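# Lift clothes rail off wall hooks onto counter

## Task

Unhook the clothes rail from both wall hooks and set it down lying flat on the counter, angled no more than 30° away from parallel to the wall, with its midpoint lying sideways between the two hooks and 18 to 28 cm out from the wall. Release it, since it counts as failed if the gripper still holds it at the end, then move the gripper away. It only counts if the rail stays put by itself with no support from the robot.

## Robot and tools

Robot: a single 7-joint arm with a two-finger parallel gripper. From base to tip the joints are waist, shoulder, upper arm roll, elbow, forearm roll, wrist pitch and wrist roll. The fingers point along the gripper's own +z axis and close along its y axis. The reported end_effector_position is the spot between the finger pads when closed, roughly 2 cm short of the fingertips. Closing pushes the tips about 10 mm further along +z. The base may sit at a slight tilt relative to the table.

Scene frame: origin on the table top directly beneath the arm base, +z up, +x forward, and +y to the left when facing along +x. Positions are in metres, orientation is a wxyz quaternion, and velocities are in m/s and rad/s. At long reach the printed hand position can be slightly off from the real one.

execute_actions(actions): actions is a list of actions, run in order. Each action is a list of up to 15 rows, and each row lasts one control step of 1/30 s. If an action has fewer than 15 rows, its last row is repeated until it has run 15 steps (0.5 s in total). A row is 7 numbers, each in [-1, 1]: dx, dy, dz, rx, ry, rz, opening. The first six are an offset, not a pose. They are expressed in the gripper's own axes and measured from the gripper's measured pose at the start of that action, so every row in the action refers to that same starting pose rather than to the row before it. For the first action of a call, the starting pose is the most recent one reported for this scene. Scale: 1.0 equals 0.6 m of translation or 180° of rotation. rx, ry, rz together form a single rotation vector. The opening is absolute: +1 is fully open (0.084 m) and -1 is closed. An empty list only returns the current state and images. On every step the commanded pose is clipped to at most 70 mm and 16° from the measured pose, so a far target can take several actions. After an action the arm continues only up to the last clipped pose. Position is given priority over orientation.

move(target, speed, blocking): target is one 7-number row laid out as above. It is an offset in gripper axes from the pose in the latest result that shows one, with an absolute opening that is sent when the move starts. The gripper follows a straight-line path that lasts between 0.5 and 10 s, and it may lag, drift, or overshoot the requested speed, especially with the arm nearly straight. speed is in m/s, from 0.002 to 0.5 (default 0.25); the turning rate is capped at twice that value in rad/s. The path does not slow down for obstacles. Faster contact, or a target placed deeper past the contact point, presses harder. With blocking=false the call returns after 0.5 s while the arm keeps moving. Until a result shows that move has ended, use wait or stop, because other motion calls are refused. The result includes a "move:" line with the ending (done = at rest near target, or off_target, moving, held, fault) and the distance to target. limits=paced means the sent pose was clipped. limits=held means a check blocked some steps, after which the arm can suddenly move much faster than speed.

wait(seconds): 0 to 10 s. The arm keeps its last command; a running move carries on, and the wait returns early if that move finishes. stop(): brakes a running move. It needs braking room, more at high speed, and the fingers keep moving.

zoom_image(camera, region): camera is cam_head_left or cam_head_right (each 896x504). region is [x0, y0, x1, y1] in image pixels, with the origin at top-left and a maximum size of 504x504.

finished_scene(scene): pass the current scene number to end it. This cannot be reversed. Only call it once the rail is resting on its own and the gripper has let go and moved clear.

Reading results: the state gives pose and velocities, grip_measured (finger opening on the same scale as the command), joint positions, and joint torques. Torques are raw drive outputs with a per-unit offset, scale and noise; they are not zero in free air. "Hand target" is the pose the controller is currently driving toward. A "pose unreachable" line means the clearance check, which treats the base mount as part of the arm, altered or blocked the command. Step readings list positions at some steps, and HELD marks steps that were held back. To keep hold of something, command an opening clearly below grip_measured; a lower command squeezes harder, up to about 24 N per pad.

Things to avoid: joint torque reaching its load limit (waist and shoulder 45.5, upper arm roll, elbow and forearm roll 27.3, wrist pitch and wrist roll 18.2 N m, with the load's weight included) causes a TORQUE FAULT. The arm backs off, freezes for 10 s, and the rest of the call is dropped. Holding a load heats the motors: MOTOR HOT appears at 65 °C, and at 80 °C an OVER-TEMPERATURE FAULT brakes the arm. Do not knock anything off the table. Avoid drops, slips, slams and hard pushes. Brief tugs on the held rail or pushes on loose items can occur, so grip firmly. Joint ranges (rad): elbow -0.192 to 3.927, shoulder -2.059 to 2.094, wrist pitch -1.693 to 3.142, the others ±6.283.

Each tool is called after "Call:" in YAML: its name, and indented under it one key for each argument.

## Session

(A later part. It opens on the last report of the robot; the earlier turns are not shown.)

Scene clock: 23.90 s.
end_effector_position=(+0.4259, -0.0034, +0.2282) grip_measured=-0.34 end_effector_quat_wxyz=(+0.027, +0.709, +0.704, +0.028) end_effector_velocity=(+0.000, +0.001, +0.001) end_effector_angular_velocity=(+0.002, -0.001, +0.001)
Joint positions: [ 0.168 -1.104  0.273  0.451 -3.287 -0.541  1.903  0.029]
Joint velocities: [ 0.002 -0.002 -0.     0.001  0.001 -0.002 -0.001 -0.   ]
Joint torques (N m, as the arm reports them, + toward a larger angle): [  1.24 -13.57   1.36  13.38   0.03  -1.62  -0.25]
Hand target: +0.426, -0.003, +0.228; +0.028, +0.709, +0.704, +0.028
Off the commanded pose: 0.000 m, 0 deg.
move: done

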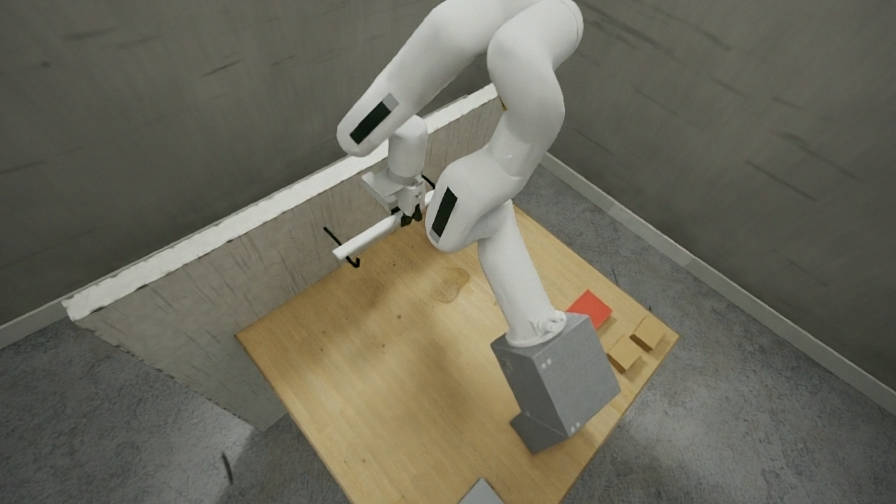

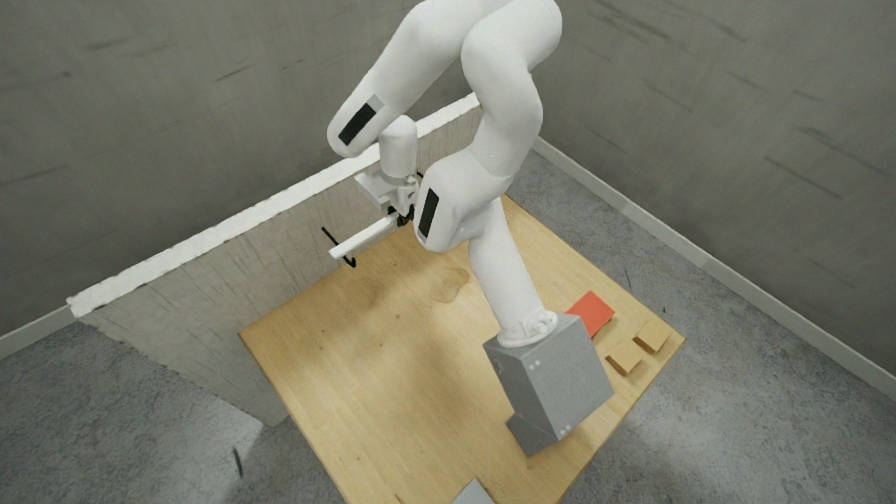

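Call:
move:
  target: [0, -0.105, -0.008, 0.055, 0, 0, -1]
  speed: 0.12

Scene clock: 25.23 s.
end_effector_position=(+0.3626, -0.0031, +0.2281) grip_measured=-0.35 end_effector_quat_wxyz=(-0.034, +0.709, +0.703, -0.033) end_effector_velocity=(+0.002, +0.001, +0.001) end_effector_angular_velocity=(+0.002, -0.006, +0.002)
Joint positions: [ 0.212 -1.117  0.266  0.376 -3.253 -0.658  1.898  0.029]
Joint velocities: [ 0.001 -0.001  0.001  0.004 -0.001  0.001 -0.001 -0.   ]
Joint torques (N m, as the arm reports them, + toward a larger angle): [  0.58 -11.28   1.77  11.83   0.19  -2.25  -0.21]
Hand target: +0.363, -0.003, +0.228; -0.034, +0.709, +0.704, -0.033
Off the commanded pose: 0.000 m, 0 deg.
move: done

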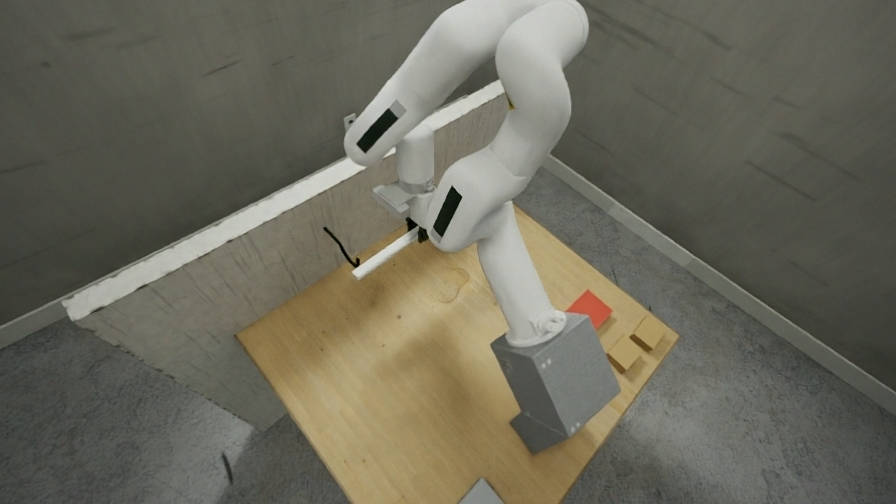

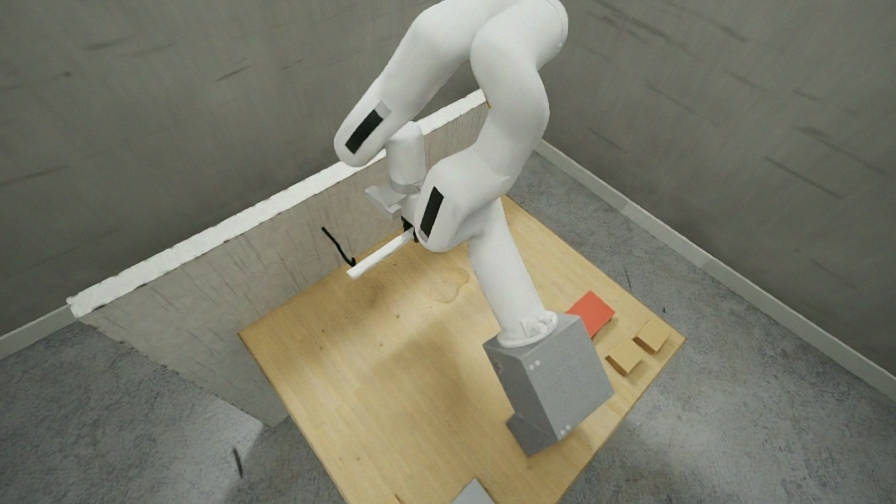

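Call:
move:
  target: [0, -0.068, 0.3045, 0, 0, 0, -1]
  speed: 0.15

Scene clock: 27.07 s.
end_effector_position=(+0.3046, -0.0033, +0.0501) grip_measured=-0.35 end_effector_quat_wxyz=(-0.033, +0.709, +0.704, -0.033) end_effector_velocity=(-0.001, -0.000, -0.001) end_effector_angular_velocity=(-0.004, +0.002, +0.001)
Joint positions: [-0.327 -0.466  0.646  0.303 -3.143  0.157  1.795  0.029]
Joint velocities: [-0.013  0.002  0.013  0.     0.013  0.002 -0.011 -0.   ]
Joint torques (N m, as the arm reports them, + toward a larger angle): [  1.98 -14.57   0.63  -3.01  -0.01  -1.95  -0.31]
Hand target: +0.304, -0.003, +0.050; -0.033, +0.709, +0.704, -0.033
Off the commanded pose: 0.001 m, 0 deg.
move: done

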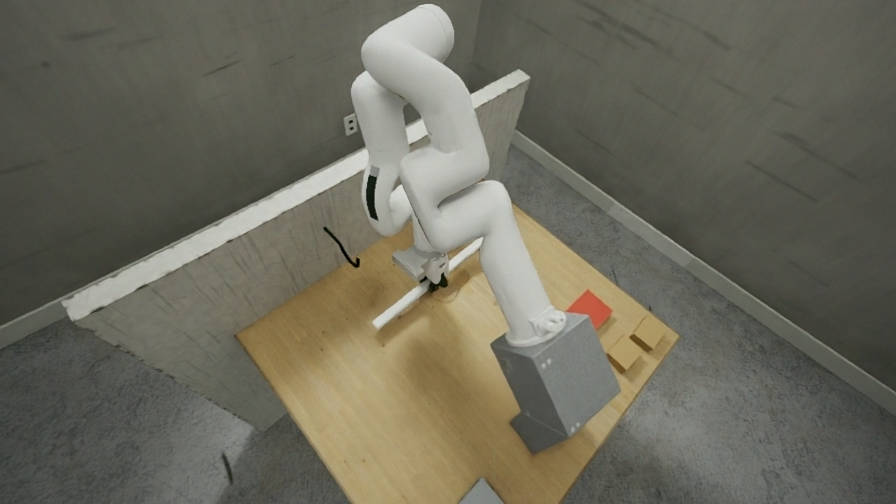

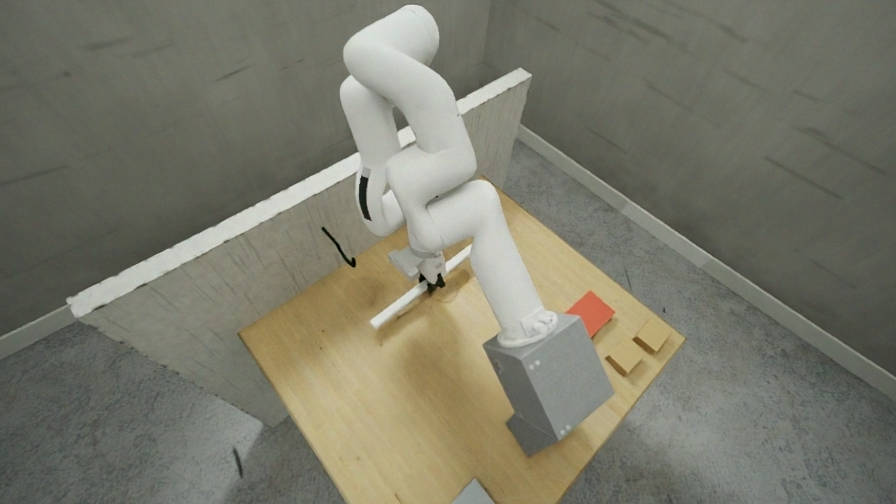

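Call:
zoom_image:
  camera: "cam_head_left"
  region: [360, 220, 500, 360]

Region (360, 220, 500, 360) of cam_head_left's 896x504 image, scaled by 3.600, with more detail than that image has.

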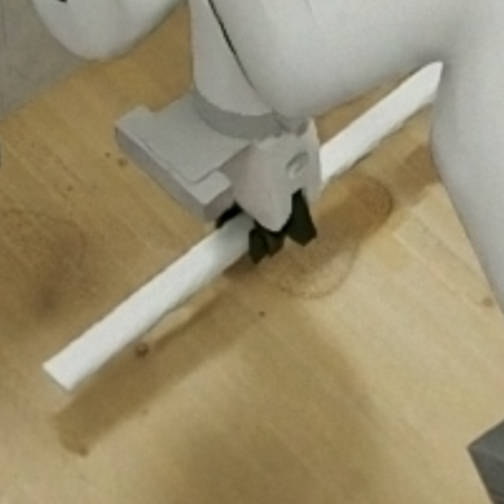

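Call:
move:
  target: [0.05, -0.0125, 0.0447, -0.04, 0, 0, -1]
  speed: 0.06

Call:
zoom_image:
  camera: "cam_head_left"
  region: [360, 220, 500, 360]

Scene clock: 28.87 s.
end_effector_position=(+0.2949, +0.0265, +0.0242) grip_measured=-0.35 end_effector_quat_wxyz=(+0.012, +0.710, +0.704, +0.011) end_effector_velocity=(+0.001, +0.000, -0.001) end_effector_angular_velocity=(-0.002, -0.005, +0.002)
Joint positions: [-0.457 -0.362  0.875  0.249 -2.867  0.455  1.612  0.029]
Joint velocities: [-0.004  0.001  0.006  0.     0.007  0.007 -0.006  0.   ]
Joint torques (N m, as the arm reports them, + toward a larger angle): [  3.05 -12.37   1.14  -5.85   0.42  -1.83  -0.22]
Hand target: +0.295, +0.027, +0.024; +0.012, +0.710, +0.704, +0.011
Off the commanded pose: 0.000 m, 0 deg.
move: done

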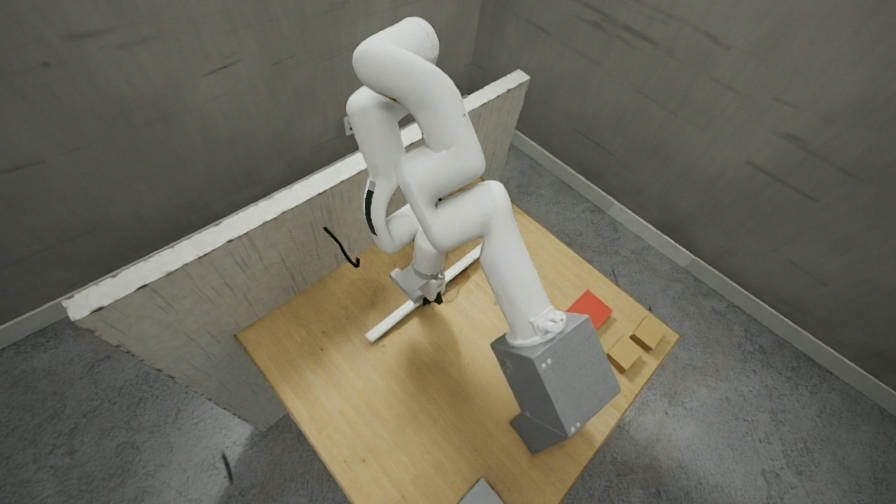

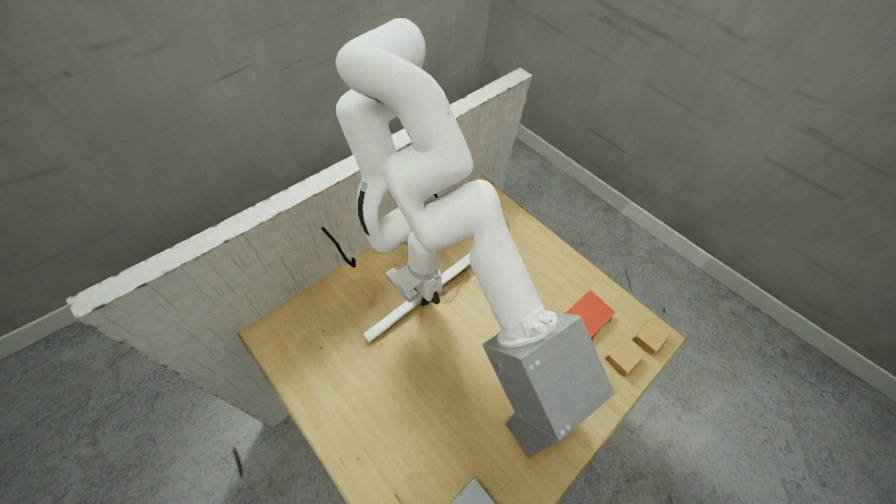

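Region (360, 220, 500, 360) of cam_head_left's 896x504 image, scaled by 3.600, with more detail than that image has.

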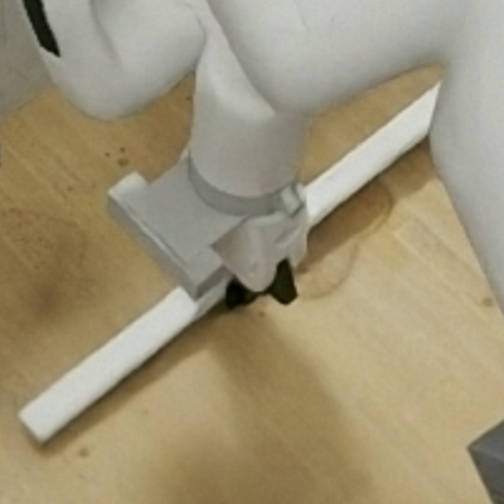

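Call:
move:
  target: [0, 0, 0.009, 0, 0, 0, -1]
  speed: 0.015

Call:
zoom_image:
  camera: "cam_head_left"
  region: [360, 220, 500, 360]

Scene clock: 29.87 s.
end_effector_position=(+0.2945, +0.0265, +0.0197) grip_measured=-0.35 end_effector_quat_wxyz=(+0.012, +0.708, +0.706, +0.011) end_effector_velocity=(-0.001, -0.001, -0.002) end_effector_angular_velocity=(-0.001, +0.002, -0.007)
Joint positions: [-0.48  -0.334  0.886  0.258 -2.862  0.472  1.586  0.029]
Joint velocities: [-0.009  0.011  0.002  0.002  0.     0.006 -0.002 -0.   ]
Joint torques (N m, as the arm reports them, + toward a larger angle): [-2.32  8.45  0.49 -1.3   0.06  3.45 -0.1 ]
Hand target: +0.295, +0.026, +0.019; +0.012, +0.710, +0.704, +0.011
Off the commanded pose: 0.001 m, 0 deg.
move: done

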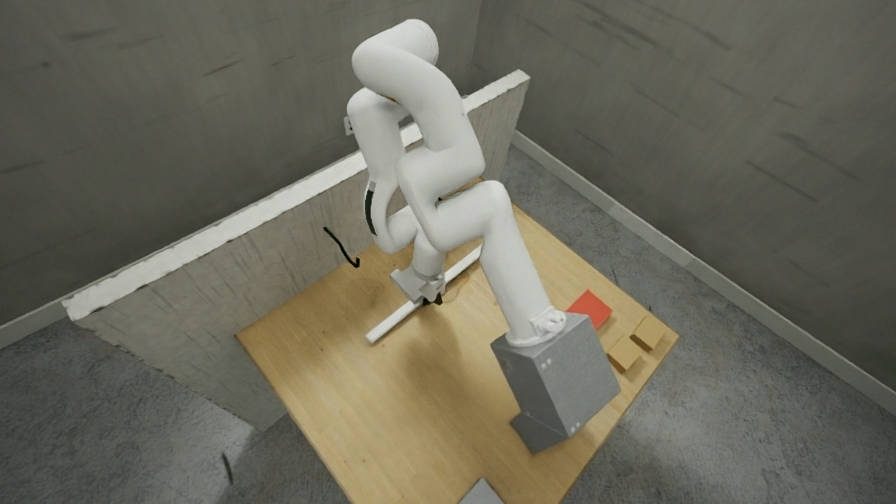

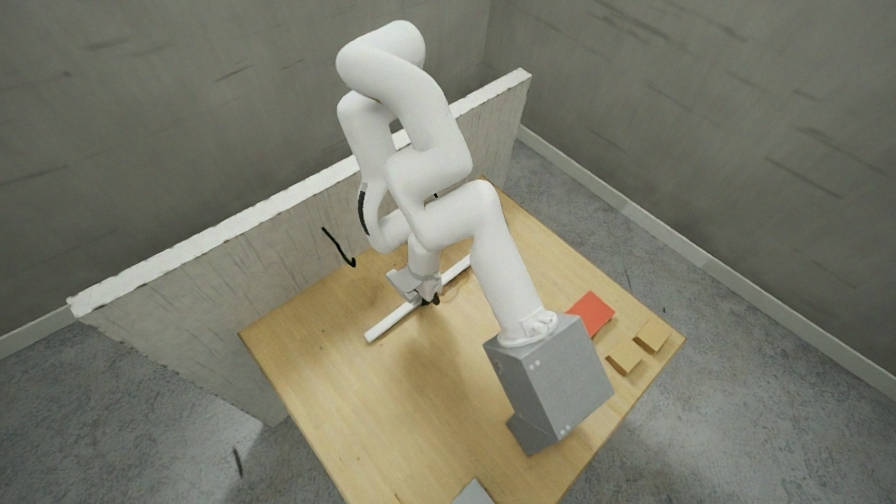

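Region (360, 220, 500, 360) of cam_head_left's 896x504 image, scaled by 3.600, with more detail than that image has.

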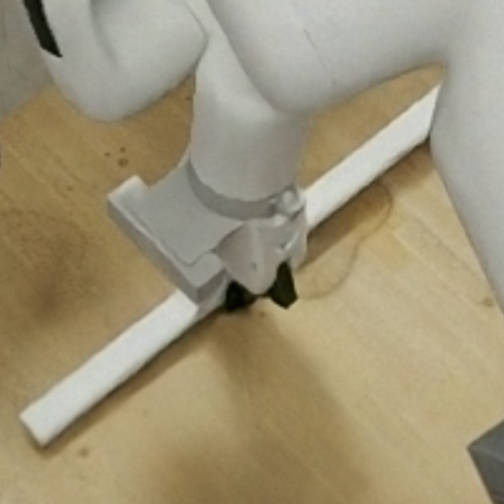

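Contact made. Relieve pressure and open.

Call:
execute_actions:
  actions:
    - [[0,0,-0.004,0,0,0,-0.6],[0,0,-0.004,0,0,0,-0.4],[0,0,-0.004,0,0,0,-0.3],[0,0,-0.004,0,0,0,-0.2],[0,0,-0.004,0,0,0,-0.1],[0,0,-0.004,0,0,0,0.0],[0,0,-0.004,0,0,0,0.15],[0,0,-0.004,0,0,0,0.3],[0,0,-0.004,0,0,0,0.45]]

Call:
move:
  target: [0, 0.05, -0.13, 0.04, 0, 0, 0.45]
  speed: 0.12

Scene clock: 30.60 s.
end_effector_position=(+0.2943, +0.0264, +0.0218) grip_measured=+0.44 end_effector_quat_wxyz=(+0.011, +0.709, +0.705, +0.010) end_effector_velocity=(+0.001, +0.001, +0.002) end_effector_angular_velocity=(+0.001, -0.003, +0.013)
Joint positions: [-0.47  -0.347  0.881  0.253 -2.864  0.464  1.598  0.063]
Joint velocities: [ 0.009 -0.016  0.001 -0.003 -0.001 -0.009  0.001  0.   ]
Joint torques (N m, as the arm reports them, + toward a larger angle): [  2.5  -11.75   1.25  -5.39   0.28  -1.29  -0.13]
Hand target: +0.294, +0.027, +0.022; +0.012, +0.708, +0.706, +0.011
Off the commanded pose: 0.000 m, 0 deg.
Step readings (end_effector_position):
0: (+0.2946, +0.0265, +0.0195)
1: (+0.2947, +0.0265, +0.0195)
2: (+0.2947, +0.0264, +0.0198)
4: (+0.2955, +0.0265, +0.0206)
8: (+0.2962, +0.0263, +0.0207)
15: end_effector_position above

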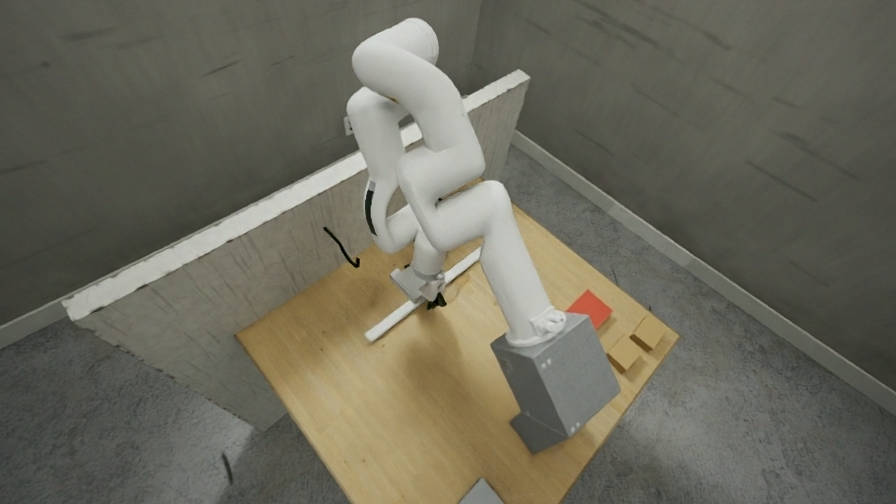

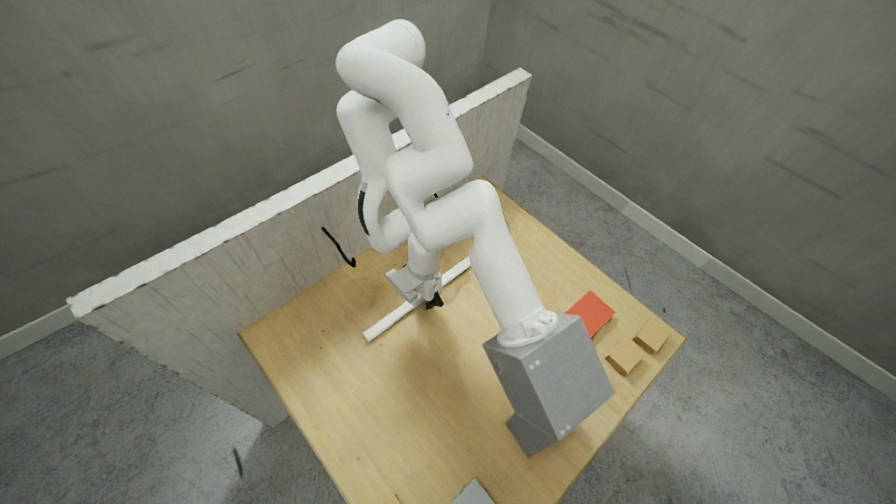

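Scene clock: 31.73 s.
end_effector_position=(+0.3217, +0.0268, +0.1005) grip_measured=+0.44 end_effector_quat_wxyz=(-0.034, +0.708, +0.704, -0.034) end_effector_velocity=(+0.001, +0.000, +0.001) end_effector_angular_velocity=(+0.002, -0.001, +0.000)
Joint positions: [-0.141 -0.695  0.618  0.303 -3.048 -0.09   1.835  0.063]
Joint velocities: [ 0.006 -0.003 -0.007  0.002 -0.003 -0.005  0.     0.   ]
Joint torques (N m, as the arm reports them, + toward a larger angle): [  3.01 -13.6    0.44   2.29   0.42  -1.73  -0.19]
Hand target: +0.322, +0.027, +0.101; -0.034, +0.708, +0.704, -0.033
Off the commanded pose: 0.000 m, 0 deg.
move: done

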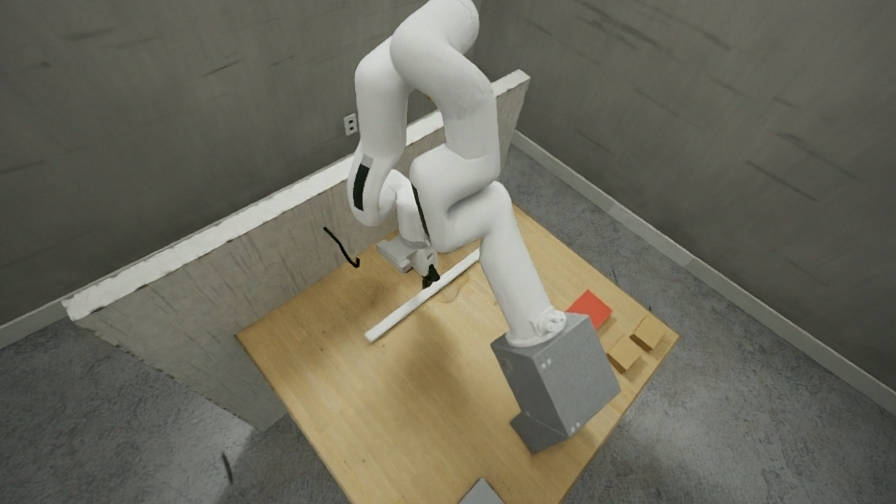

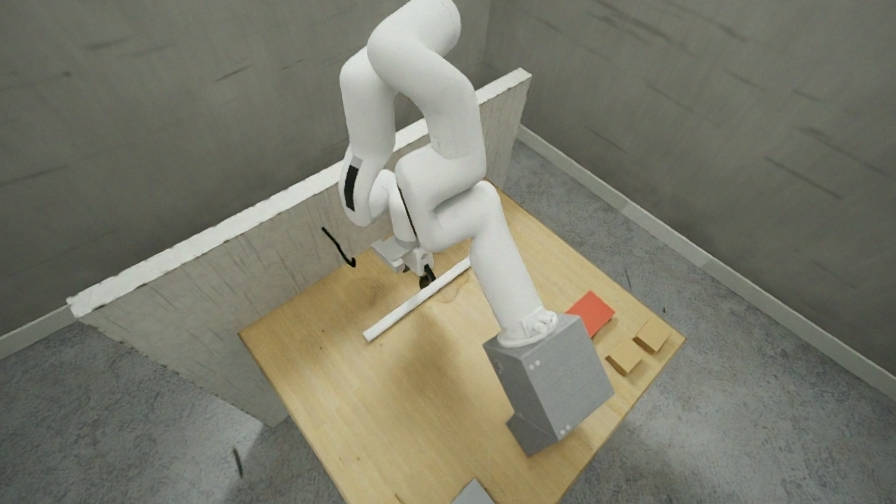

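Call:
finished_scene:
  scene: 1

The scene is finished: the task was done.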